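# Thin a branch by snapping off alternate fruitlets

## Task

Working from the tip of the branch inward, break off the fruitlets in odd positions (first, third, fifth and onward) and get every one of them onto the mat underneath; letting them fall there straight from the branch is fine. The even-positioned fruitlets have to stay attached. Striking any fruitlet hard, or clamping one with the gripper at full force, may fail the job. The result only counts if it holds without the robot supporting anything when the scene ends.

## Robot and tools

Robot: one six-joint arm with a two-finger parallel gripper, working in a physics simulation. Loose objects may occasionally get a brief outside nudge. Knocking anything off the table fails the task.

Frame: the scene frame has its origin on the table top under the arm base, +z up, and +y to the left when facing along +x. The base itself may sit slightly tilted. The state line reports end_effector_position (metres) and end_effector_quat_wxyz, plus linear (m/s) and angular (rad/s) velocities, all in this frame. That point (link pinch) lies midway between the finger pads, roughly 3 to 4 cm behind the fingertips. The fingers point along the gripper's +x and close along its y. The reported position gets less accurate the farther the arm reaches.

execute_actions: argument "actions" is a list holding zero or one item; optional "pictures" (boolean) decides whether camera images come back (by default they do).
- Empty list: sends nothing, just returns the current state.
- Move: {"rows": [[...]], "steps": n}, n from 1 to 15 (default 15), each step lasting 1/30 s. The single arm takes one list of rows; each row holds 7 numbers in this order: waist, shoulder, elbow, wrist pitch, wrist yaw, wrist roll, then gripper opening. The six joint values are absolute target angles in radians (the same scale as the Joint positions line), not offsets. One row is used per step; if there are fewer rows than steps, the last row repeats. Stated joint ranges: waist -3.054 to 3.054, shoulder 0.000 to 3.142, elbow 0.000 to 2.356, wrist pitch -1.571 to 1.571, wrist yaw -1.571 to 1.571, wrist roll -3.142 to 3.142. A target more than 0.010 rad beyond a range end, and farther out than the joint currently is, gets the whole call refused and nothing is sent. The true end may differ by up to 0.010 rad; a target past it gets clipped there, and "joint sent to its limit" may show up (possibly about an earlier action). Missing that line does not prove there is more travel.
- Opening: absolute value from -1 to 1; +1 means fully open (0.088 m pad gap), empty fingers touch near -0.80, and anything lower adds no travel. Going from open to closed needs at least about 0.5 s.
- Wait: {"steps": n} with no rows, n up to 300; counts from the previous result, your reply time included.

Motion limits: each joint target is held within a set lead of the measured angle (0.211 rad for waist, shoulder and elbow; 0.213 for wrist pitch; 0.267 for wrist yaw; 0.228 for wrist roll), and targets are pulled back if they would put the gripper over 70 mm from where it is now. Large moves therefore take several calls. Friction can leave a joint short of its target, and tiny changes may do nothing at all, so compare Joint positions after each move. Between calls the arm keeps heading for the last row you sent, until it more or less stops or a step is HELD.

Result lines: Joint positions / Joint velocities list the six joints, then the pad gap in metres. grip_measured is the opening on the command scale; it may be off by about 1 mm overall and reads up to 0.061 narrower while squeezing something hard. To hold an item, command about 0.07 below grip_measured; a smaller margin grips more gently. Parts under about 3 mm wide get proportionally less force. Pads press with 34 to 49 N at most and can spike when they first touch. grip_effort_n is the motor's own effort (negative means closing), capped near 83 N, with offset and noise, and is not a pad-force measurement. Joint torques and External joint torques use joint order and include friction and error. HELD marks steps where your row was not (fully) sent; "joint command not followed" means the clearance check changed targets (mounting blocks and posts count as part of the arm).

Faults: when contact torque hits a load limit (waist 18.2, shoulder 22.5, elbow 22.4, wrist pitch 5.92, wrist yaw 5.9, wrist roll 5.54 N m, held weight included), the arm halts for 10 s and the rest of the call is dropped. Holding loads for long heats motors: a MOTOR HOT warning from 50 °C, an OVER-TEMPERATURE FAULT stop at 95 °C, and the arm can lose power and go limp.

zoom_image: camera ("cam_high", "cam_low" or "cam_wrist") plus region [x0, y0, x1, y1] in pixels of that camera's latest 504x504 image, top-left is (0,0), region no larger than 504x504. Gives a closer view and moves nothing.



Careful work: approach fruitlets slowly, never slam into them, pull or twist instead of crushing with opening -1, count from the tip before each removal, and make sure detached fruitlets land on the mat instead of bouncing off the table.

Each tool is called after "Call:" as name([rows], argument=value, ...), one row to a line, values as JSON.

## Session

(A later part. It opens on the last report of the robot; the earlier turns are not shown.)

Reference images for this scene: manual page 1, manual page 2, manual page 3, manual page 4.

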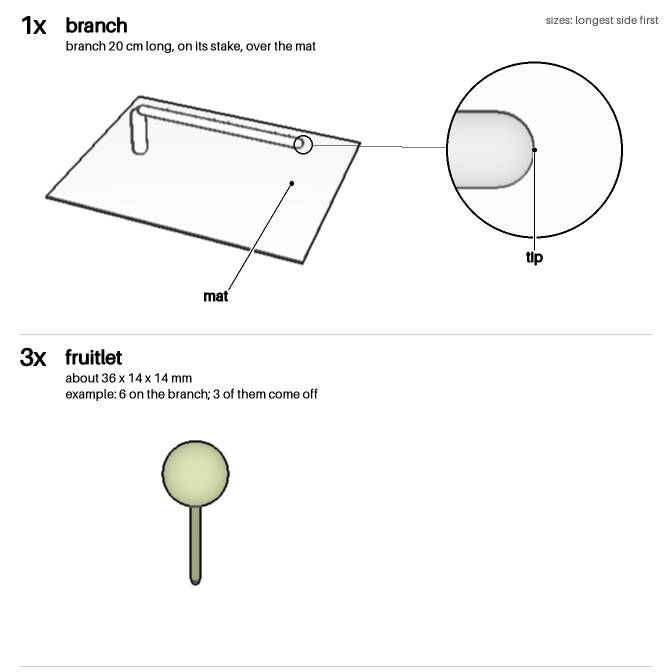

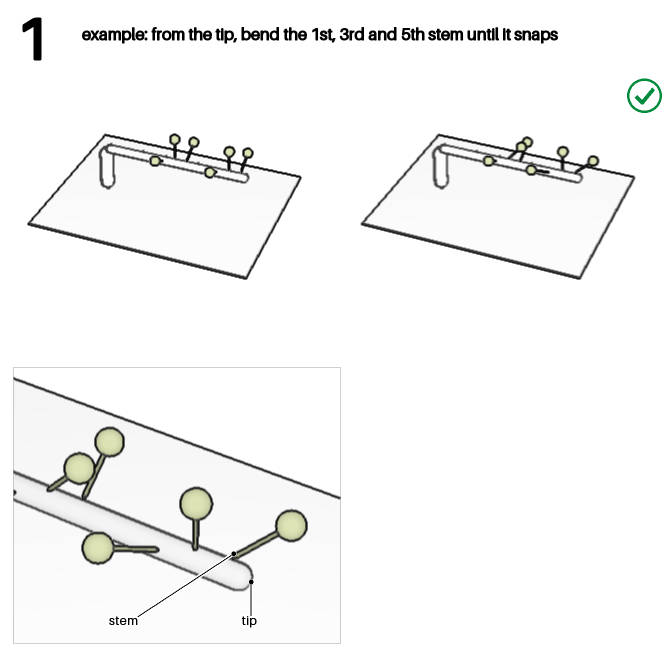

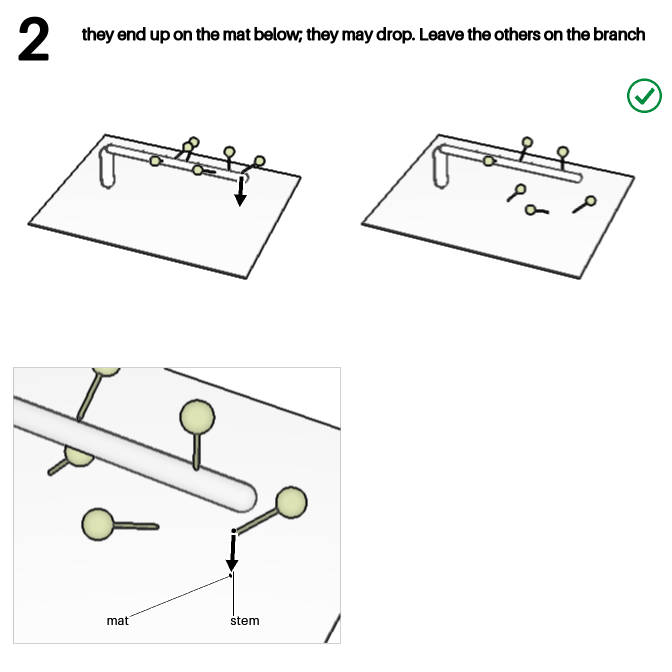

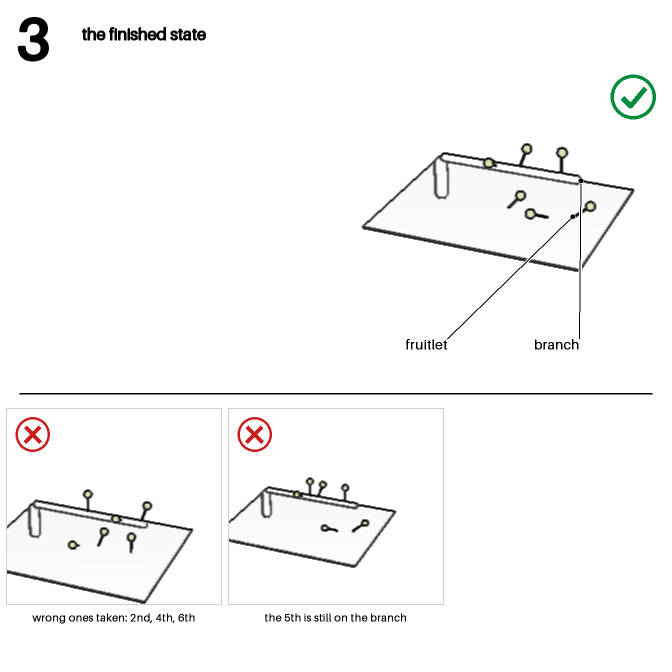

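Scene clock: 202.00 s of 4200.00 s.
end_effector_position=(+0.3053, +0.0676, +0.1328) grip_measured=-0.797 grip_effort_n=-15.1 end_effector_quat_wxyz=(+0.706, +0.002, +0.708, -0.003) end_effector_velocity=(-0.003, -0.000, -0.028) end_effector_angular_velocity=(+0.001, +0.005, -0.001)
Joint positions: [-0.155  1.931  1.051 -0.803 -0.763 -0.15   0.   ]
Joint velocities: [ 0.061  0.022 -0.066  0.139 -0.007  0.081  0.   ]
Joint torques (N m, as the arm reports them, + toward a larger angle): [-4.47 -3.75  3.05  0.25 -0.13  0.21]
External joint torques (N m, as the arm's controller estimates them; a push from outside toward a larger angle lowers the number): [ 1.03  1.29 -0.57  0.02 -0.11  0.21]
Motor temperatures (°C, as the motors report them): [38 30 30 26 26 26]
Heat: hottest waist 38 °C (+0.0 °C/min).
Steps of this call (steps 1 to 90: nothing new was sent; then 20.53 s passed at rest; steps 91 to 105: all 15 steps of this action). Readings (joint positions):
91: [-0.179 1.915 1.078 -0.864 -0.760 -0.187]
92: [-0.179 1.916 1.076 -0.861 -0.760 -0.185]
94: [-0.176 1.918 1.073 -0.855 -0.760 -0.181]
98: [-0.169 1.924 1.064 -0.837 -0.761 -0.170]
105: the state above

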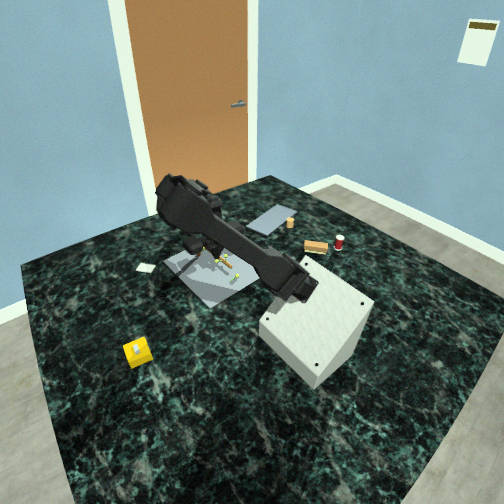

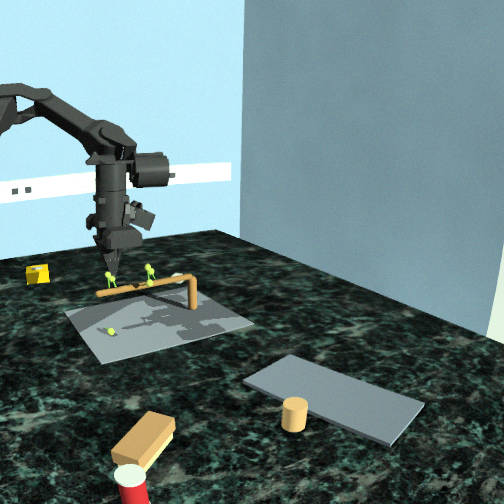

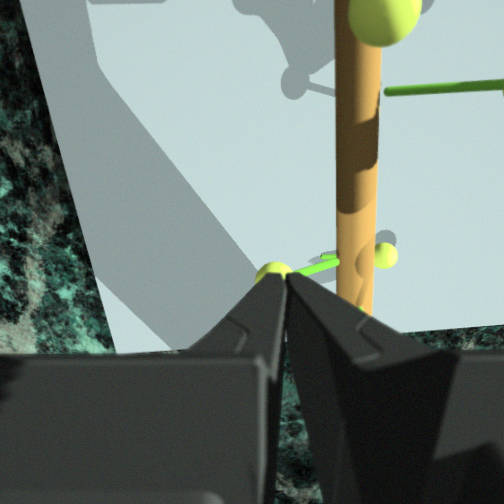

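Call:
execute_actions([
  {"rows":[[-0.140,1.944,1.038,-0.788,-0.766,-0.134,-0.8],[-0.138,1.944,1.038,-0.788,-0.766,-0.134,-0.8],[-0.137,1.945,1.037,-0.785,-0.766,-0.132,-0.8],[-0.135,1.946,1.035,-0.780,-0.766,-0.129,-0.8],[-0.133,1.947,1.033,-0.775,-0.766,-0.126,-0.8],[-0.131,1.948,1.031,-0.770,-0.766,-0.123,-0.8],[-0.129,1.949,1.029,-0.765,-0.767,-0.120,-0.8],[-0.127,1.950,1.027,-0.760,-0.767,-0.117,-0.8],[-0.125,1.951,1.025,-0.755,-0.767,-0.114,-0.8],[-0.123,1.952,1.023,-0.750,-0.767,-0.111,-0.8],[-0.121,1.953,1.021,-0.745,-0.767,-0.108,-0.8],[-0.119,1.954,1.019,-0.740,-0.768,-0.105,-0.8],[-0.117,1.955,1.017,-0.735,-0.768,-0.102,-0.8],[-0.115,1.956,1.015,-0.730,-0.768,-0.099,-0.8],[-0.113,1.957,1.013,-0.725,-0.768,-0.096,-0.8]]},
])

Scene clock: 224.60 s of 4200.00 s.
end_effector_position=(+0.3044, +0.0688, +0.1192) grip_measured=-0.797 grip_effort_n=-15.1 end_effector_quat_wxyz=(+0.704, +0.002, +0.710, -0.003) end_effector_velocity=(-0.002, -0.000, -0.026) end_effector_angular_velocity=(+0.002, -0.002, -0.001)
Joint positions: [-0.121  1.943  1.025 -0.74  -0.765 -0.11   0.   ]
Joint velocities: [ 0.056  0.022 -0.061  0.139 -0.007  0.081  0.   ]
Joint torques (N m, as the arm reports them, + toward a larger angle): [-4.37 -3.74  2.84  0.27 -0.11  0.23]
External joint torques (N m, as the arm's controller estimates them; a push from outside toward a larger angle lowers the number): [ 1.17  1.35 -0.63  0.04 -0.09  0.23]
Motor temperatures (°C, as the motors report them): [38 29 29 26 26 26]
Heat: hottest waist 38 °C (+0.0 °C/min).
Steps of this call (steps 1 to 30: the robot went on to your last target; steps 31 to 90: nothing new was sent; then 19.10 s passed at rest; steps 91 to 105: all 15 steps of this action). Readings (joint positions):
91: [-0.149 1.933 1.045 -0.790 -0.763 -0.142]
92: [-0.147 1.933 1.045 -0.790 -0.763 -0.141]
94: [-0.143 1.934 1.044 -0.788 -0.763 -0.139]
98: [-0.135 1.936 1.039 -0.773 -0.764 -0.130]
105: the state above

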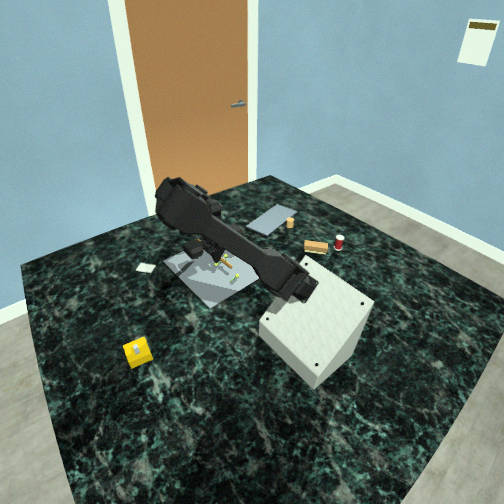

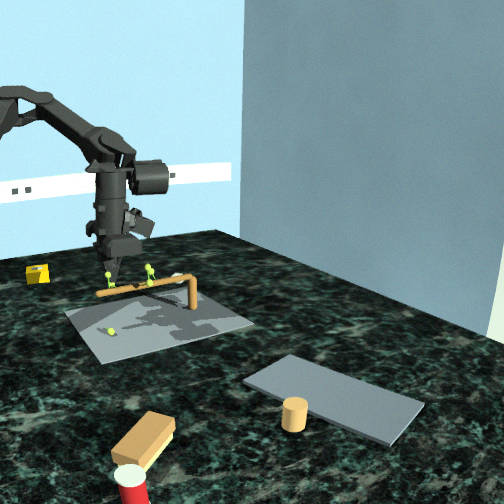

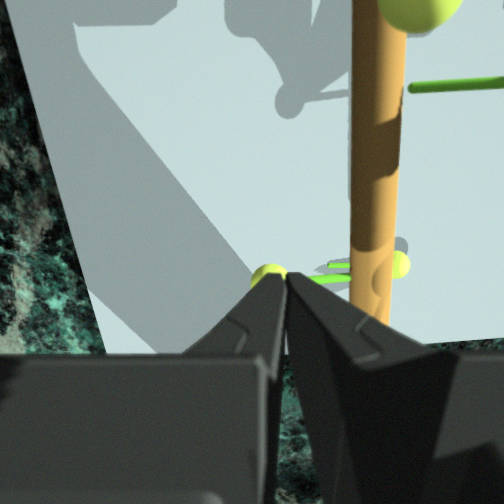

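Call:
zoom_image(camera="cam_low", region=[70, 230, 190, 320])

Call:
zoom_image(camera="cam_wrist", region=[220, 220, 420, 360])

Region (70, 230, 190, 320) of cam_low's 504x504 image, scaled by 4.200, with more detail than that image has; it fills the top 378 rows of this view, and the rest is white.

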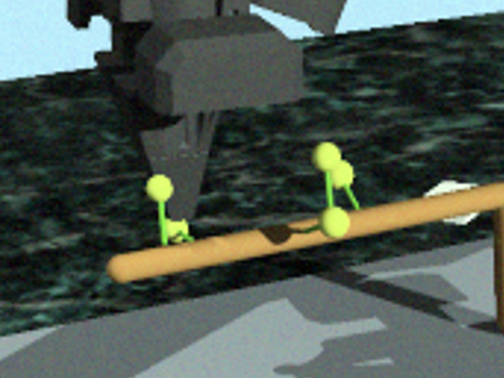

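Region (220, 220, 420, 360) of cam_wrist's 504x504 image, scaled by 2.520, with more detail than that image has; it fills the top 353 rows of this view, and the rest is white.

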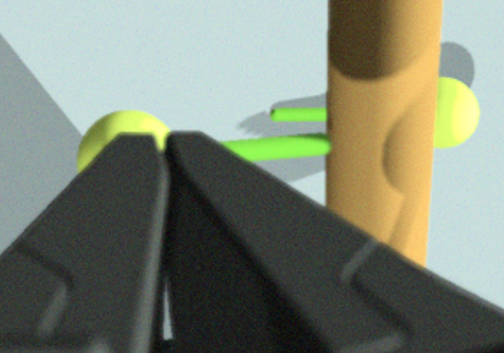

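Call:
execute_actions([
  {"rows":[[-0.1106,1.9576,1.0103,-0.7197,-0.768,-0.093,-0.8],[-0.1082,1.9582,1.0077,-0.7145,-0.768,-0.090,-0.8],[-0.1058,1.9588,1.005,-0.7092,-0.768,-0.087,-0.8],[-0.1034,1.9594,1.0023,-0.7039,-0.768,-0.084,-0.8],[-0.101,1.96,0.9997,-0.6987,-0.768,-0.081,-0.8],[-0.0986,1.9606,0.997,-0.6934,-0.768,-0.078,-0.8],[-0.0962,1.9612,0.9943,-0.6881,-0.769,-0.075,-0.8],[-0.0938,1.9618,0.9917,-0.6829,-0.769,-0.072,-0.8],[-0.0914,1.9624,0.989,-0.6776,-0.769,-0.069,-0.8],[-0.089,1.963,0.9863,-0.6723,-0.769,-0.066,-0.8],[-0.0866,1.9636,0.9837,-0.6671,-0.769,-0.063,-0.8],[-0.0842,1.9642,0.981,-0.6618,-0.769,-0.060,-0.8],[-0.0818,1.9648,0.9783,-0.6565,-0.769,-0.057,-0.8],[-0.0794,1.9654,0.9757,-0.6513,-0.769,-0.054,-0.8],[-0.077,1.966,0.973,-0.646,-0.769,-0.051,-0.8]]},
])

Scene clock: 250.43 s of 4200.00 s.
end_effector_position=(+0.3009, +0.0690, +0.1039) grip_measured=-0.797 grip_effort_n=-15.1 end_effector_quat_wxyz=(+0.703, +0.001, +0.712, -0.003) end_effector_velocity=(-0.011, +0.003, -0.029) end_effector_angular_velocity=(+0.004, +0.015, -0.012)
Joint positions: [-0.086  1.954  0.986 -0.662 -0.766 -0.065  0.   ]
Joint velocities: [ 0.071  0.012 -0.081  0.139 -0.007  0.095  0.   ]
Joint torques (N m, as the arm reports them, + toward a larger angle): [-4.44 -3.83  2.69  0.23 -0.13  0.21]
External joint torques (N m, as the arm's controller estimates them; a push from outside toward a larger angle lowers the number): [ 1.04  1.22 -0.52  0.03 -0.12  0.21]
Motor temperatures (°C, as the motors report them): [38 29 29 26 26 26]
Heat: hottest waist 38 °C (+0.0 °C/min).
Steps of this call (steps 1 to 30: the robot went on to your last target; steps 31 to 90: nothing new was sent; then 22.33 s passed at rest; steps 91 to 105: all 15 steps of this action). Readings (joint positions):
91: [-0.116 1.946 1.020 -0.726 -0.766 -0.102]
92: [-0.115 1.946 1.018 -0.724 -0.766 -0.100]
94: [-0.112 1.947 1.015 -0.716 -0.766 -0.096]
98: [-0.103 1.949 1.006 -0.698 -0.766 -0.086]
105: the state above

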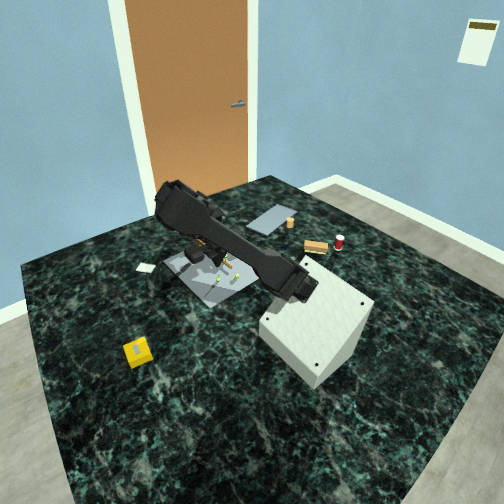

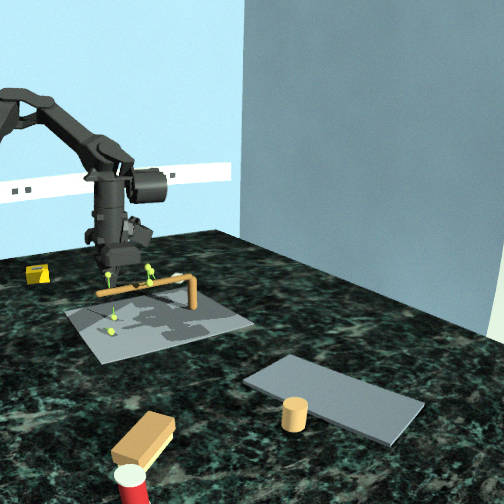

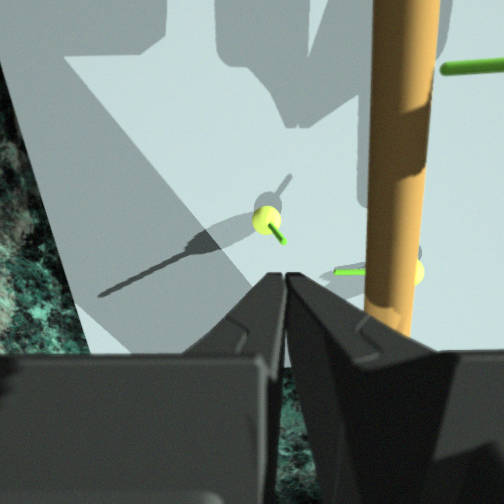

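Call:
execute_actions([
  {"rows":[[-0.087,1.945,0.990,-0.665,-0.768,-0.064,-0.8],[-0.097,1.935,1.003,-0.686,-0.767,-0.077,-0.8],[-0.107,1.930,1.014,-0.707,-0.766,-0.090,-0.8],[-0.117,1.926,1.024,-0.729,-0.765,-0.103,-0.8],[-0.127,1.923,1.034,-0.751,-0.764,-0.116,-0.8],[-0.137,1.920,1.044,-0.773,-0.763,-0.129,-0.8],[-0.147,1.917,1.054,-0.795,-0.762,-0.142,-0.8],[-0.157,1.914,1.064,-0.817,-0.761,-0.155,-0.8],[-0.167,1.911,1.074,-0.839,-0.760,-0.168,-0.8],[-0.177,1.908,1.084,-0.861,-0.759,-0.181,-0.8],[-0.187,1.905,1.094,-0.883,-0.758,-0.194,-0.8],[-0.197,1.902,1.104,-0.905,-0.757,-0.207,-0.8],[-0.207,1.899,1.114,-0.927,-0.756,-0.220,-0.8],[-0.217,1.896,1.123,-0.947,-0.755,-0.233,-0.8],[-0.226,1.893,1.131,-0.965,-0.754,-0.247,-0.8]]},
], pictures=false)

Call:
execute_actions([
  {"rows":[[-0.230,1.910,1.150,-0.969,-0.753,-0.253,-0.8],[-0.235,1.930,1.170,-0.974,-0.752,-0.259,-0.8],[-0.239,1.950,1.190,-0.979,-0.751,-0.265,-0.8],[-0.244,1.970,1.209,-0.984,-0.750,-0.271,-0.8],[-0.248,1.990,1.228,-0.988,-0.749,-0.277,-0.8],[-0.253,2.010,1.247,-0.993,-0.748,-0.283,-0.8],[-0.257,2.030,1.266,-0.997,-0.747,-0.289,-0.8],[-0.262,2.050,1.285,-1.002,-0.746,-0.295,-0.8],[-0.266,2.070,1.304,-1.006,-0.745,-0.301,-0.8],[-0.271,2.090,1.323,-1.011,-0.744,-0.307,-0.8],[-0.275,2.110,1.342,-1.015,-0.743,-0.313,-0.8],[-0.280,2.130,1.361,-1.020,-0.742,-0.319,-0.8],[-0.284,2.150,1.380,-1.024,-0.741,-0.325,-0.8],[-0.289,2.170,1.399,-1.029,-0.740,-0.331,-0.8],[-0.292,2.187,1.417,-1.033,-0.738,-0.338,-0.8]]},
], pictures=false)

Call:
execute_actions([
  {"steps":12},
])

Scene clock: 272.20 s of 4200.00 s.
end_effector_position=(+0.3066, +0.0695, +0.1545) grip_measured=-0.797 grip_effort_n=-15.1 end_effector_quat_wxyz=(+0.707, +0.003, +0.707, -0.003) end_effector_velocity=(+0.002, -0.005, +0.125) end_effector_angular_velocity=(+0.014, -0.040, +0.020)
Joint positions: [-0.199  1.911  1.101 -0.911 -0.76  -0.207  0.   ]
Joint velocities: [-0.295 -0.09   0.261 -0.579  0.022 -0.388  0.   ]
Joint torques (N m, as the arm reports them, + toward a larger angle): [-4.7  -6.04  4.77 -0.05  0.07 -0.27]
External joint torques (N m, as the arm's controller estimates them; a push from outside toward a larger angle lowers the number): [ 0.75 -1.15  0.94 -0.28  0.1  -0.27]
Motor temperatures (°C, as the motors report them): [38 29 29 26 26 26]
Heat: hottest waist 38 °C (+0.0 °C/min).
Steps of this call (steps 1 to 30: the robot went on to your last target; steps 31 to 90: nothing new was sent; then 18.27 s passed at rest; steps 91 to 105: all 15 steps of this action). Readings (joint positions):
91: [-0.080 1.956 0.980 -0.649 -0.766 -0.058]
92: [-0.081 1.955 0.983 -0.658 -0.766 -0.058]
94: [-0.091 1.952 0.993 -0.688 -0.766 -0.072]
98: [-0.129 1.936 1.031 -0.763 -0.766 -0.118]
105: the state above

Scene clock: 272.70 s of 4200.00 s.
end_effector_position=(+0.3543, +0.0328, +0.1697) grip_measured=-0.797 grip_effort_n=-15.1 end_effector_quat_wxyz=(+0.710, +0.000, +0.705, -0.001) end_effector_velocity=(+0.101, -0.109, -0.006) end_effector_angular_velocity=(-0.005, +0.015, +0.014)
Joint positions: [-0.279  2.127  1.362 -1.019 -0.745 -0.315  0.   ]
Joint velocities: [-0.129  0.569  0.559 -0.125  0.037 -0.198  0.   ]
Joint torques (N m, as the arm reports them, + toward a larger angle): [-5.58 -4.49  5.08 -0.06  0.07 -0.27]
External joint torques (N m, as the arm's controller estimates them; a push from outside toward a larger angle lowers the number): [ 0.79  1.44  1.01 -0.31  0.11 -0.27]
Motor temperatures (°C, as the motors report them): [38 29 29 26 26 26]
Heat: hottest waist 38 °C (+0.0 °C/min).
Steps of this call (steps 1 to 15: all 15 steps of this action). Readings (joint positions):
1: [-0.208 1.911 1.111 -0.929 -0.758 -0.218]
2: [-0.216 1.911 1.124 -0.941 -0.757 -0.228]
4: [-0.228 1.925 1.157 -0.961 -0.756 -0.244]
8: [-0.247 1.988 1.234 -0.985 -0.753 -0.272]
15: the state above

Scene clock: 273.10 s of 4200.00 s.
end_effector_position=(+0.3626, +0.0235, +0.1697) grip_measured=-0.797 grip_effort_n=-15.1 end_effector_quat_wxyz=(+0.709, -0.000, +0.705, -0.001) end_effector_velocity=(+0.001, +0.001, -0.001) end_effector_angular_velocity=(+0.009, +0.004, +0.019)
Joint positions: [-0.291  2.174  1.409 -1.03  -0.741 -0.331  0.   ]
Joint velocities: [ 0.002  0.007  0.007 -0.007 -0.007 -0.022  0.   ]
Joint torques (N m, as the arm reports them, + toward a larger angle): [-5.6  -4.6   5.07 -0.05  0.06 -0.25]
External joint torques (N m, as the arm's controller estimates them; a push from outside toward a larger angle lowers the number): [ 1.02  1.47  1.01 -0.29  0.09 -0.25]
Motor temperatures (°C, as the motors report them): [38 29 29 26 26 26]
Heat: hottest waist 38 °C (+0.0 °C/min).
Steps of this call (steps 1 to 12: the robot went on to your last target). Readings (joint positions):
1: [-0.283 2.143 1.377 -1.020 -0.744 -0.320]
2: [-0.286 2.154 1.387 -1.022 -0.742 -0.323]
4: [-0.290 2.167 1.397 -1.027 -0.741 -0.327]
8: [-0.291 2.173 1.406 -1.030 -0.741 -0.330]
12: the state above

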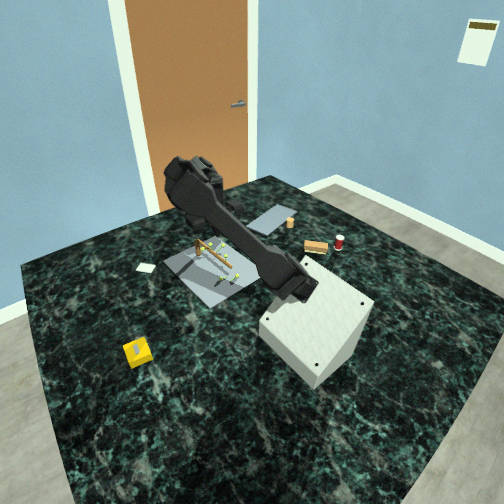

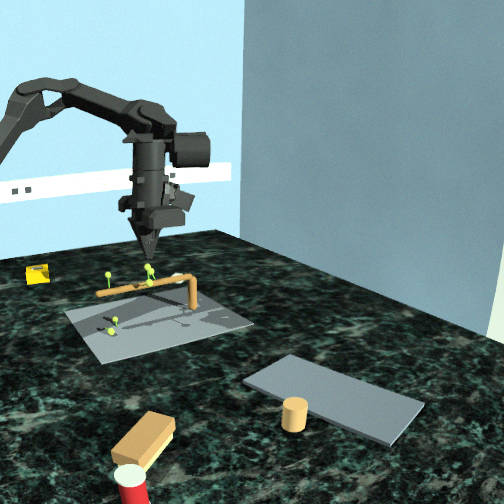

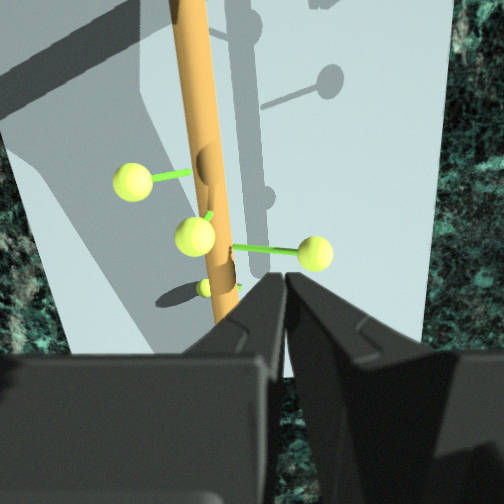

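Call:
execute_actions([
  {"rows":[[-0.284,2.170,1.416,-1.033,-0.740,-0.327,-0.8],[-0.276,2.160,1.415,-1.033,-0.741,-0.316,-0.8],[-0.268,2.152,1.414,-1.033,-0.743,-0.305,-0.8],[-0.260,2.145,1.413,-1.033,-0.745,-0.294,-0.8],[-0.252,2.138,1.412,-1.033,-0.747,-0.283,-0.8],[-0.244,2.131,1.412,-1.033,-0.748,-0.272,-0.8],[-0.236,2.124,1.411,-1.033,-0.750,-0.261,-0.8],[-0.228,2.117,1.410,-1.033,-0.752,-0.250,-0.8],[-0.220,2.110,1.410,-1.033,-0.754,-0.240,-0.8],[-0.212,2.103,1.409,-1.032,-0.755,-0.230,-0.8],[-0.204,2.096,1.408,-1.032,-0.757,-0.220,-0.8],[-0.196,2.090,1.408,-1.032,-0.758,-0.210,-0.8],[-0.188,2.086,1.407,-1.032,-0.759,-0.203,-0.8]]},
], pictures=false)

Call:
execute_actions([
  {"rows":[[-0.186,2.092,1.401,-1.028,-0.759,-0.200,-0.8],[-0.183,2.097,1.396,-1.019,-0.760,-0.195,-0.8],[-0.179,2.100,1.391,-1.009,-0.760,-0.190,-0.8],[-0.175,2.102,1.386,-0.999,-0.761,-0.184,-0.8],[-0.171,2.104,1.381,-0.989,-0.761,-0.178,-0.8],[-0.167,2.105,1.376,-0.979,-0.762,-0.172,-0.8],[-0.163,2.106,1.371,-0.969,-0.762,-0.166,-0.8],[-0.159,2.107,1.366,-0.959,-0.763,-0.160,-0.8],[-0.155,2.108,1.361,-0.949,-0.763,-0.154,-0.8],[-0.151,2.109,1.356,-0.939,-0.764,-0.148,-0.8],[-0.147,2.110,1.351,-0.929,-0.764,-0.142,-0.8],[-0.143,2.111,1.346,-0.919,-0.765,-0.136,-0.8],[-0.139,2.112,1.342,-0.910,-0.765,-0.131,-0.8],[-0.137,2.112,1.342,-0.908,-0.765,-0.130,-0.8]]},
])

Scene clock: 326.73 s of 4200.00 s.
end_effector_position=(+0.3654, +0.0661, +0.1640) grip_measured=-0.797 grip_effort_n=-15.1 end_effector_quat_wxyz=(+0.706, -0.003, +0.708, +0.001) end_effector_velocity=(-0.003, +0.071, -0.012) end_effector_angular_velocity=(+0.020, +0.028, +0.055)
Joint positions: [-0.197  2.101  1.41  -1.031 -0.756 -0.222  0.   ]
Joint velocities: [ 0.154 -0.115 -0.007 -0.007 -0.037  0.125  0.   ]
Joint torques (N m, as the arm reports them, + toward a larger angle): [-5.79 -6.69  3.97  0.03 -0.07  0.23]
External joint torques (N m, as the arm's controller estimates them; a push from outside toward a larger angle lowers the number): [ 1.24 -1.18  0.29 -0.2  -0.11  0.22]
Motor temperatures (°C, as the motors report them): [41 30 31 25 26 26]
Heat: hottest waist 41 °C (+3.0 °C/min).
Steps of this call (steps 1 to 30: the robot went on to your last target; steps 31 to 90: nothing new was sent; then 50.13 s passed at rest; steps 91 to 105: all 15 steps of this action). Readings (joint positions):
91: [-0.291 2.175 1.410 -1.031 -0.741 -0.331]
92: [-0.290 2.175 1.410 -1.031 -0.741 -0.331]
94: [-0.283 2.172 1.410 -1.031 -0.741 -0.321]
98: [-0.253 2.151 1.410 -1.031 -0.744 -0.283]
105: the state above

Scene clock: 327.23 s of 4200.00 s.
end_effector_position=(+0.3653, +0.0716, +0.1415) grip_measured=-0.797 grip_effort_n=-15.1 end_effector_quat_wxyz=(+0.707, -0.003, +0.707, -0.000) end_effector_velocity=(-0.006, +0.012, -0.038) end_effector_angular_velocity=(+0.016, +0.023, +0.020)
Joint positions: [-0.144  2.1    1.355 -0.924 -0.761 -0.144  0.   ]
Joint velocities: [ 0.09   0.007 -0.081  0.139 -0.022  0.081  0.   ]
Joint torques (N m, as the arm reports them, + toward a larger angle): [-5.51 -4.78  3.3   0.29 -0.14  0.22]
External joint torques (N m, as the arm's controller estimates them; a push from outside toward a larger angle lowers the number): [ 1.26  1.45 -0.58  0.04 -0.13  0.22]
Motor temperatures (°C, as the motors report them): [41 30 31 25 26 26]
Heat: hottest waist 41 °C (+3.0 °C/min).
Steps of this call (steps 1 to 15: all 15 steps of this action). Readings (joint positions):
1: [-0.193 2.100 1.410 -1.031 -0.756 -0.218]
2: [-0.190 2.100 1.410 -1.030 -0.757 -0.213]
4: [-0.186 2.100 1.405 -1.018 -0.757 -0.203]
8: [-0.173 2.100 1.385 -0.985 -0.758 -0.181]
15: the state above

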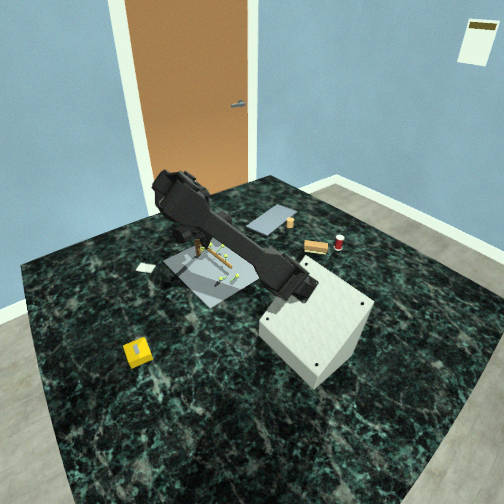

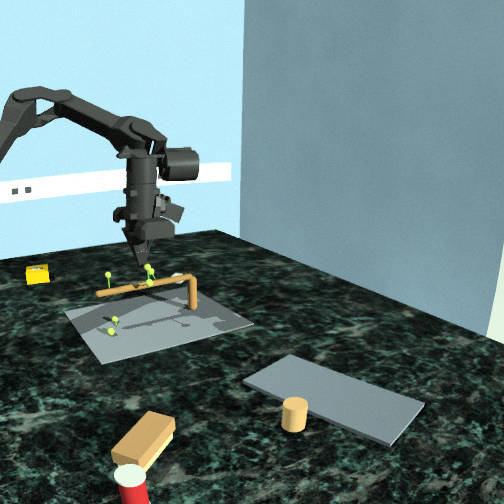

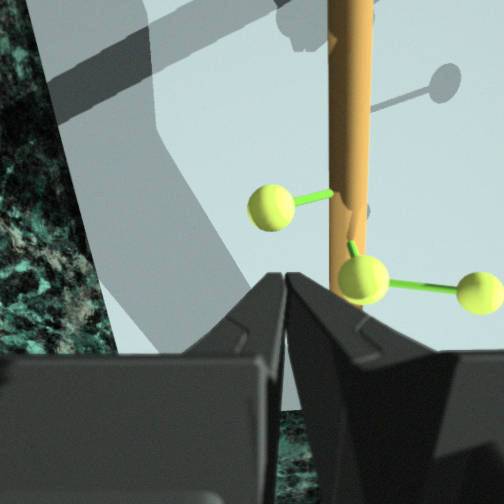

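Call:
execute_actions([
  {"rows":[[-0.136,2.113,1.340,-0.904,-0.765,-0.128,-0.8],[-0.135,2.114,1.338,-0.900,-0.765,-0.126,-0.8],[-0.133,2.115,1.336,-0.896,-0.766,-0.124,-0.8],[-0.131,2.116,1.334,-0.892,-0.766,-0.122,-0.8],[-0.129,2.117,1.332,-0.888,-0.766,-0.119,-0.8]],"steps":12},
])

Scene clock: 343.13 s of 4200.00 s.
end_effector_position=(+0.3652, +0.0714, +0.1343) grip_measured=-0.797 grip_effort_n=-15.1 end_effector_quat_wxyz=(+0.707, -0.002, +0.708, -0.000) end_effector_velocity=(-0.000, -0.000, +0.000) end_effector_angular_velocity=(+0.007, -0.004, +0.007)
Joint positions: [-0.131  2.105  1.339 -0.891 -0.763 -0.126  0.   ]
Joint velocities: [-0.002 -0.002 -0.007  0.007 -0.007 -0.007  0.   ]
Joint torques (N m, as the arm reports them, + toward a larger angle): [-5.31 -4.67  3.24  0.25 -0.14  0.21]
External joint torques (N m, as the arm's controller estimates them; a push from outside toward a larger angle lowers the number): [ 1.26  1.48 -0.49  0.03 -0.12  0.21]
Motor temperatures (°C, as the motors report them): [41 30 30 25 26 26]
Heat: hottest waist 41 °C (+2.0 °C/min).
Steps of this call (steps 1 to 30: the robot went on to your last target; steps 31 to 90: nothing new was sent; then 12.50 s passed at rest; steps 91 to 102: all 12 steps of this action). Readings (joint positions):
91: [-0.139 2.100 1.349 -0.909 -0.762 -0.136]
92: [-0.139 2.100 1.348 -0.908 -0.762 -0.135]
94: [-0.138 2.101 1.346 -0.902 -0.763 -0.132]
98: [-0.133 2.104 1.341 -0.894 -0.763 -0.127]
102: the state above

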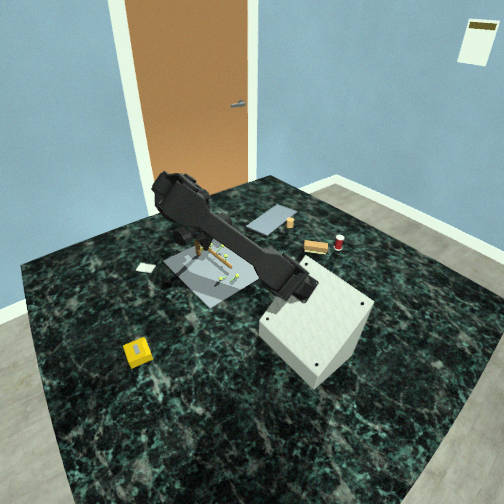

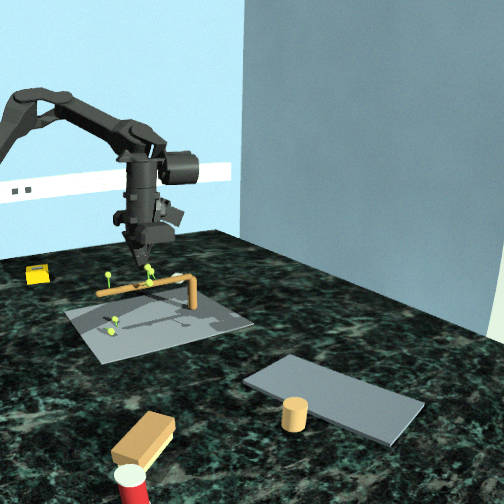

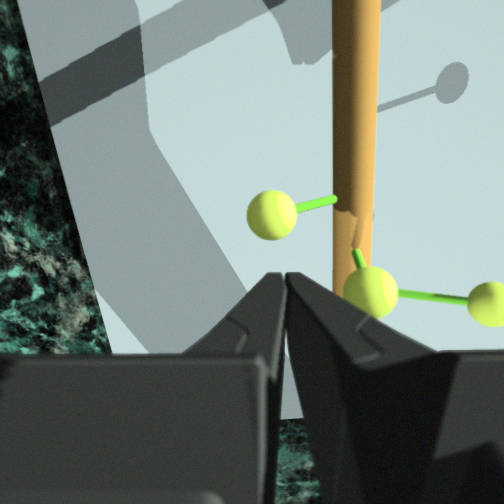

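Call:
execute_actions([
  {"rows":[[-0.138,2.1203,1.343,-0.8938,-0.765,-0.130,-0.8],[-0.143,2.1237,1.350,-0.8946,-0.764,-0.1369,-0.8],[-0.1443,2.127,1.3552,-0.8953,-0.764,-0.1388,-0.8],[-0.1457,2.1304,1.3579,-0.8961,-0.763,-0.1408,-0.8],[-0.1471,2.1337,1.3607,-0.8969,-0.763,-0.1427,-0.8],[-0.1485,2.137,1.3634,-0.8977,-0.762,-0.1446,-0.8],[-0.1499,2.1404,1.3661,-0.8985,-0.762,-0.1466,-0.8],[-0.1514,2.1437,1.3688,-0.8992,-0.762,-0.1485,-0.8],[-0.1528,2.1471,1.3716,-0.900,-0.761,-0.1505,-0.8],[-0.1542,2.1504,1.3743,-0.9008,-0.761,-0.1524,-0.8],[-0.1559,2.1527,1.3751,-0.9009,-0.761,-0.1547,-0.8],[-0.1575,2.1549,1.3759,-0.901,-0.760,-0.1569,-0.8],[-0.1592,2.1572,1.3767,-0.9012,-0.760,-0.1592,-0.8],[-0.1608,2.1594,1.3775,-0.9013,-0.760,-0.1614,-0.8],[-0.1625,2.1617,1.3783,-0.9014,-0.760,-0.1637,-0.8]]},
])

Scene clock: 367.13 s of 4200.00 s.
end_effector_position=(+0.3714, +0.0598, +0.1361) grip_measured=-0.797 grip_effort_n=-15.1 end_effector_quat_wxyz=(+0.709, -0.000, +0.705, -0.001) end_effector_velocity=(+0.002, -0.025, -0.000) end_effector_angular_velocity=(+0.014, +0.010, -0.016)
Joint positions: [-0.156  2.143  1.368 -0.898 -0.763 -0.151  0.   ]
Joint velocities: [-0.051  0.071  0.027 -0.022 -0.007 -0.066  0.   ]
Joint torques (N m, as the arm reports them, + toward a larger angle): [-5.79 -4.7   4.78 -0.04  0.07 -0.26]
External joint torques (N m, as the arm's controller estimates them; a push from outside toward a larger angle lowers the number): [ 0.98  1.5   1.02 -0.27  0.08 -0.26]
Motor temperatures (°C, as the motors report them): [41 30 30 25 26 26]
Heat: hottest waist 41 °C (+1.0 °C/min).
Steps of this call (steps 1 to 15: the robot went on to your last target; steps 16 to 90: nothing new was sent; then 20.50 s passed at rest; steps 91 to 105: all 15 steps of this action). Readings (joint positions):
91: [-0.131 2.106 1.339 -0.890 -0.763 -0.125]
92: [-0.132 2.106 1.339 -0.890 -0.763 -0.125]
94: [-0.136 2.111 1.342 -0.891 -0.763 -0.127]
98: [-0.145 2.123 1.353 -0.895 -0.763 -0.136]
105: the state above

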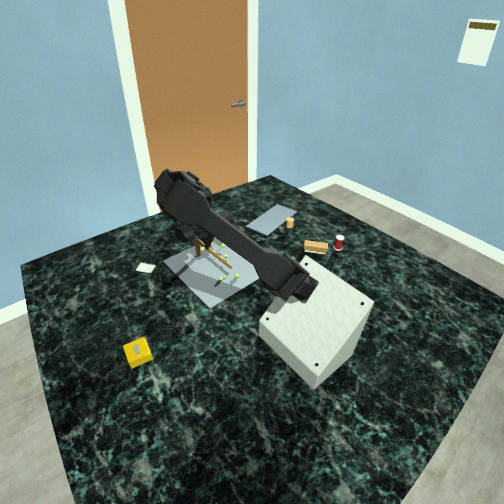

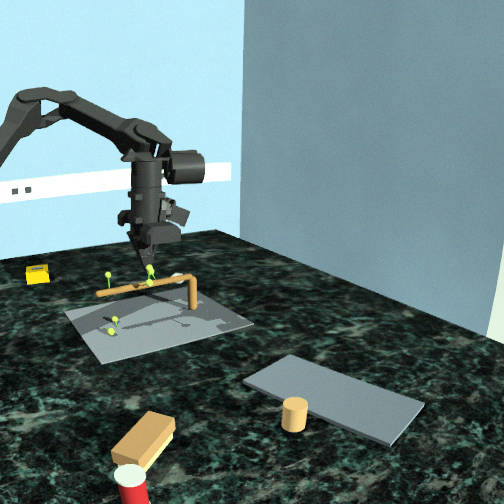

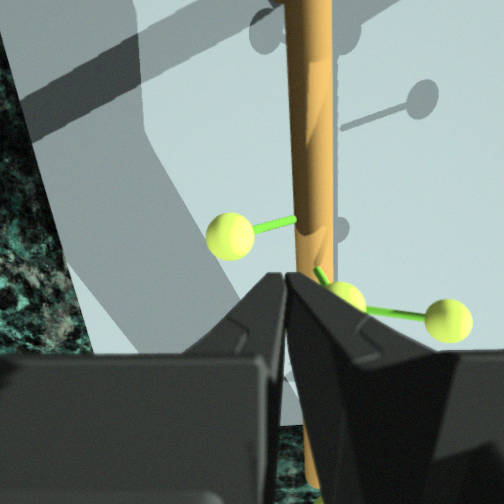

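Call:
execute_actions([
  {"rows":[[-0.166,2.165,1.379,-0.901,-0.759,-0.166,-0.8],[-0.1685,2.1677,1.3796,-0.9005,-0.759,-0.1685,-0.8],[-0.1702,2.1704,1.3802,-0.900,-0.759,-0.1708,-0.8],[-0.1719,2.1731,1.3808,-0.8995,-0.758,-0.1731,-0.8],[-0.1736,2.1758,1.3814,-0.899,-0.758,-0.1754,-0.8],[-0.1753,2.1785,1.382,-0.8985,-0.758,-0.1777,-0.8],[-0.177,2.1812,1.3826,-0.898,-0.758,-0.180,-0.8],[-0.1787,2.1839,1.3832,-0.8975,-0.757,-0.1823,-0.8],[-0.1804,2.1866,1.3838,-0.897,-0.757,-0.1846,-0.8],[-0.1821,2.1893,1.3844,-0.8965,-0.757,-0.1869,-0.8],[-0.1838,2.192,1.385,-0.896,-0.757,-0.1892,-0.8],[-0.1855,2.1947,1.3856,-0.8955,-0.756,-0.1915,-0.8],[-0.1872,2.1974,1.3862,-0.895,-0.756,-0.1938,-0.8],[-0.1889,2.2001,1.3868,-0.8945,-0.756,-0.1961,-0.8],[-0.1906,2.2028,1.3874,-0.894,-0.756,-0.1984,-0.8]]},
])

Scene clock: 378.60 s of 4200.00 s.
end_effector_position=(+0.3725, +0.0439, +0.1345) grip_measured=-0.797 grip_effort_n=-14.7 end_effector_quat_wxyz=(+0.708, +0.002, +0.706, -0.002) end_effector_velocity=(+0.004, -0.029, -0.001) end_effector_angular_velocity=(+0.014, -0.007, +0.008)
Joint positions: [-0.183  2.183  1.378 -0.898 -0.76  -0.186  0.   ]
Joint velocities: [-0.056  0.076  0.022  0.007 -0.007 -0.081  0.   ]
Joint torques (N m, as the arm reports them, + toward a larger angle): [-5.85 -4.79  4.82  0.26  0.1  -0.26]
External joint torques (N m, as the arm's controller estimates them; a push from outside toward a larger angle lowers the number): [ 0.9   1.59  1.02  0.03  0.13 -0.26]
Motor temperatures (°C, as the motors report them): [41 30 30 25 26 26]
Heat: hottest waist 41 °C (+1.0 °C/min).
Steps of this call (steps 1 to 15: the robot went on to your last target; steps 16 to 90: nothing new was sent; then 7.97 s passed at rest; steps 91 to 105: all 15 steps of this action). Readings (joint positions):
91: [-0.161 2.150 1.371 -0.899 -0.763 -0.158]
92: [-0.161 2.151 1.372 -0.899 -0.763 -0.159]
94: [-0.164 2.154 1.373 -0.899 -0.763 -0.162]
98: [-0.172 2.164 1.375 -0.899 -0.762 -0.170]
105: the state above

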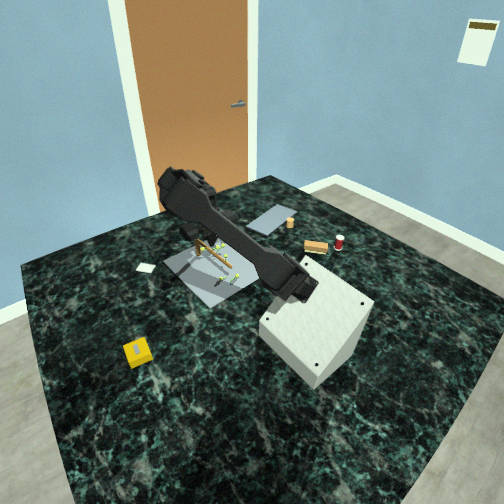

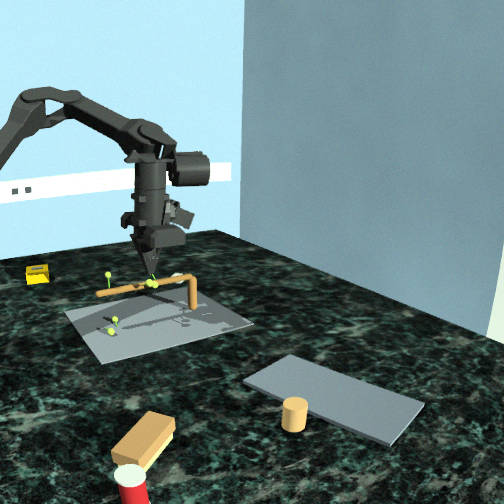

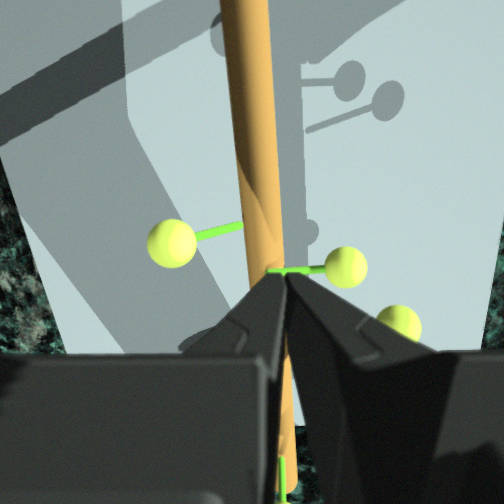

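Call:
execute_actions([
  {"steps":12},
])

Scene clock: 381.57 s of 4200.00 s.
end_effector_position=(+0.3729, +0.0406, +0.1345) grip_measured=-0.797 grip_effort_n=-15.1 end_effector_quat_wxyz=(+0.708, +0.002, +0.706, -0.003) end_effector_velocity=(-0.002, +0.002, +0.001) end_effector_angular_velocity=(+0.008, +0.002, +0.001)
Joint positions: [-0.189  2.19   1.38  -0.896 -0.759 -0.192  0.   ]
Joint velocities: [-0.002 -0.007 -0.007 -0.007 -0.007 -0.007  0.   ]
Joint torques (N m, as the arm reports them, + toward a larger angle): [-5.8  -4.8   4.8   0.26  0.07 -0.27]
External joint torques (N m, as the arm's controller estimates them; a push from outside toward a larger angle lowers the number): [ 1.    1.63  0.99  0.03  0.09 -0.27]
Motor temperatures (°C, as the motors report them): [41 30 30 25 26 26]
Heat: hottest waist 41 °C (+0.0 °C/min).
Steps of this call (steps 1 to 15: the robot went on to your last target; steps 16 to 89: nothing new was sent). Readings (joint positions):
1: [-0.185 2.185 1.379 -0.897 -0.760 -0.188]
2: [-0.186 2.187 1.379 -0.897 -0.759 -0.189]
4: [-0.188 2.190 1.379 -0.897 -0.759 -0.190]
8: [-0.189 2.190 1.380 -0.896 -0.759 -0.191]
89: the state above
The arm was judged still, so your last target was given up. Only a new action makes it travel on or press farther. Fingers that are still opening or closing keep moving.

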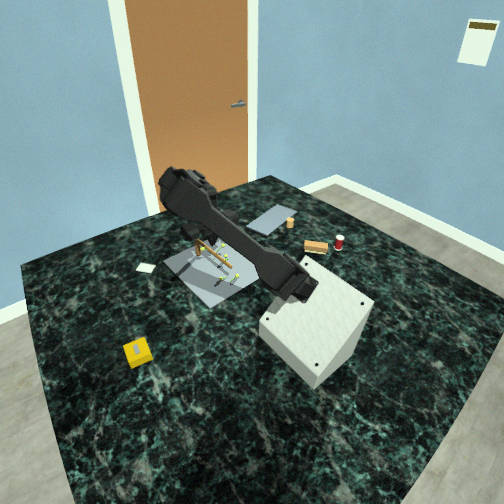

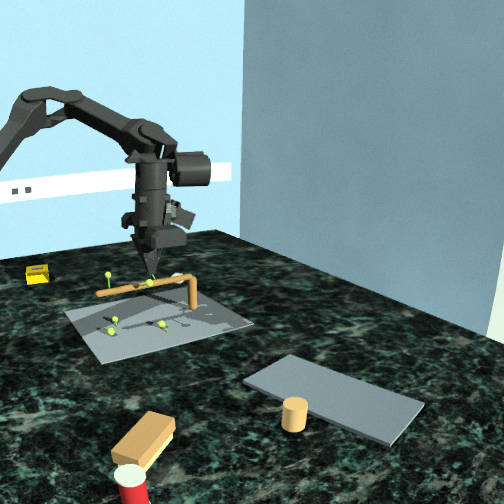

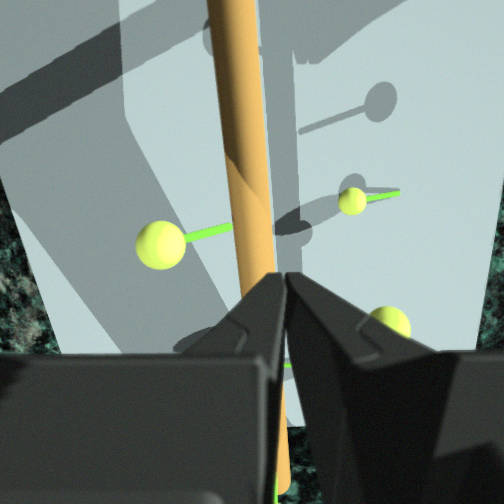

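Call:
execute_actions([
  {"rows":[[-0.193,2.185,1.386,-0.905,-0.758,-0.198,-0.8],[-0.198,2.178,1.392,-0.917,-0.757,-0.204,-0.8],[-0.203,2.175,1.398,-0.929,-0.756,-0.210,-0.8],[-0.208,2.172,1.404,-0.941,-0.755,-0.216,-0.8],[-0.213,2.170,1.410,-0.953,-0.754,-0.222,-0.8],[-0.218,2.168,1.416,-0.965,-0.753,-0.228,-0.8],[-0.223,2.166,1.422,-0.977,-0.752,-0.234,-0.8],[-0.228,2.164,1.428,-0.989,-0.751,-0.240,-0.8],[-0.233,2.162,1.434,-1.001,-0.750,-0.246,-0.8],[-0.238,2.160,1.440,-1.013,-0.749,-0.252,-0.8],[-0.243,2.158,1.446,-1.025,-0.748,-0.258,-0.8],[-0.248,2.156,1.452,-1.037,-0.747,-0.264,-0.8],[-0.253,2.154,1.458,-1.049,-0.746,-0.270,-0.8],[-0.258,2.152,1.464,-1.061,-0.745,-0.276,-0.8],[-0.263,2.150,1.470,-1.073,-0.744,-0.282,-0.8]]},
])

Call:
zoom_image(camera="cam_low", region=[60, 240, 260, 370])

Scene clock: 391.97 s of 4200.00 s.
end_effector_position=(+0.3722, +0.0413, +0.1674) grip_measured=-0.797 grip_effort_n=-15.1 end_effector_quat_wxyz=(+0.709, +0.005, +0.705, -0.007) end_effector_velocity=(-0.004, +0.005, +0.086) end_effector_angular_velocity=(+0.002, -0.013, +0.009)
Joint positions: [-0.248  2.167  1.448 -1.039 -0.75  -0.26   0.   ]
Joint velocities: [-0.149 -0.066  0.173 -0.359  0.022 -0.198  0.   ]
Joint torques (N m, as the arm reports them, + toward a larger angle): [-5.8  -7.32  5.01 -0.05  0.1  -0.27]
External joint torques (N m, as the arm's controller estimates them; a push from outside toward a larger angle lowers the number): [ 0.9  -1.21  1.03 -0.29  0.12 -0.27]
Motor temperatures (°C, as the motors report them): [42 30 31 25 26 26]
Heat: hottest waist 42 °C (+1.0 °C/min).
Steps of this call (steps 1 to 90: nothing new was sent; then 6.90 s passed at rest; steps 91 to 105: all 15 steps of this action). Readings (joint positions):
91: [-0.189 2.190 1.380 -0.896 -0.759 -0.192]
92: [-0.190 2.190 1.381 -0.900 -0.759 -0.193]
94: [-0.194 2.190 1.386 -0.917 -0.759 -0.200]
98: [-0.212 2.185 1.405 -0.958 -0.756 -0.219]
105: the state above

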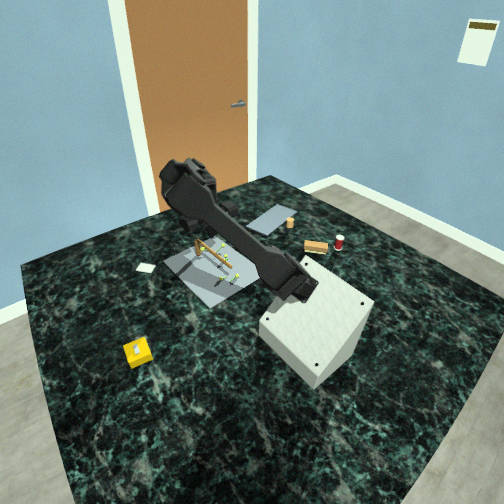

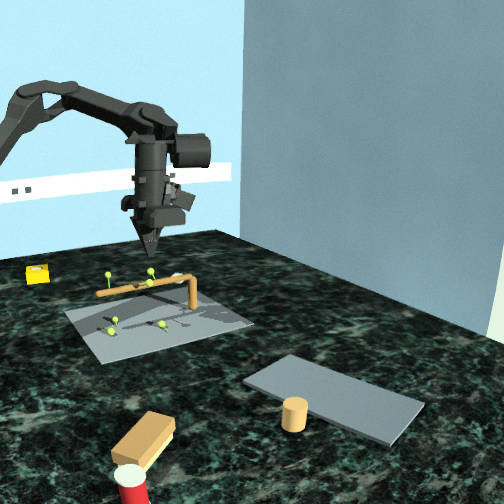

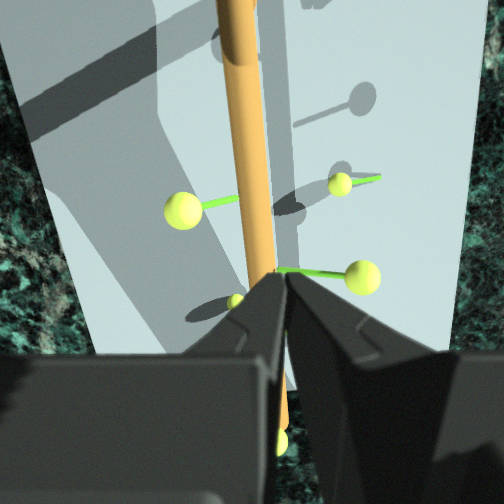

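Region (60, 240, 260, 370) of cam_low's 504x504 image, scaled by 2.520, with more detail than that image has; it fills the top 328 rows of this view, and the rest is white.

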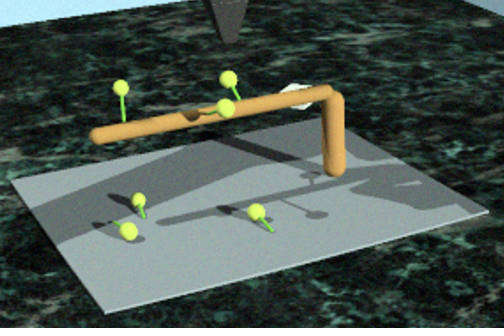

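Call:
finished_scene(scene=2)

The scene is finished: the task was done.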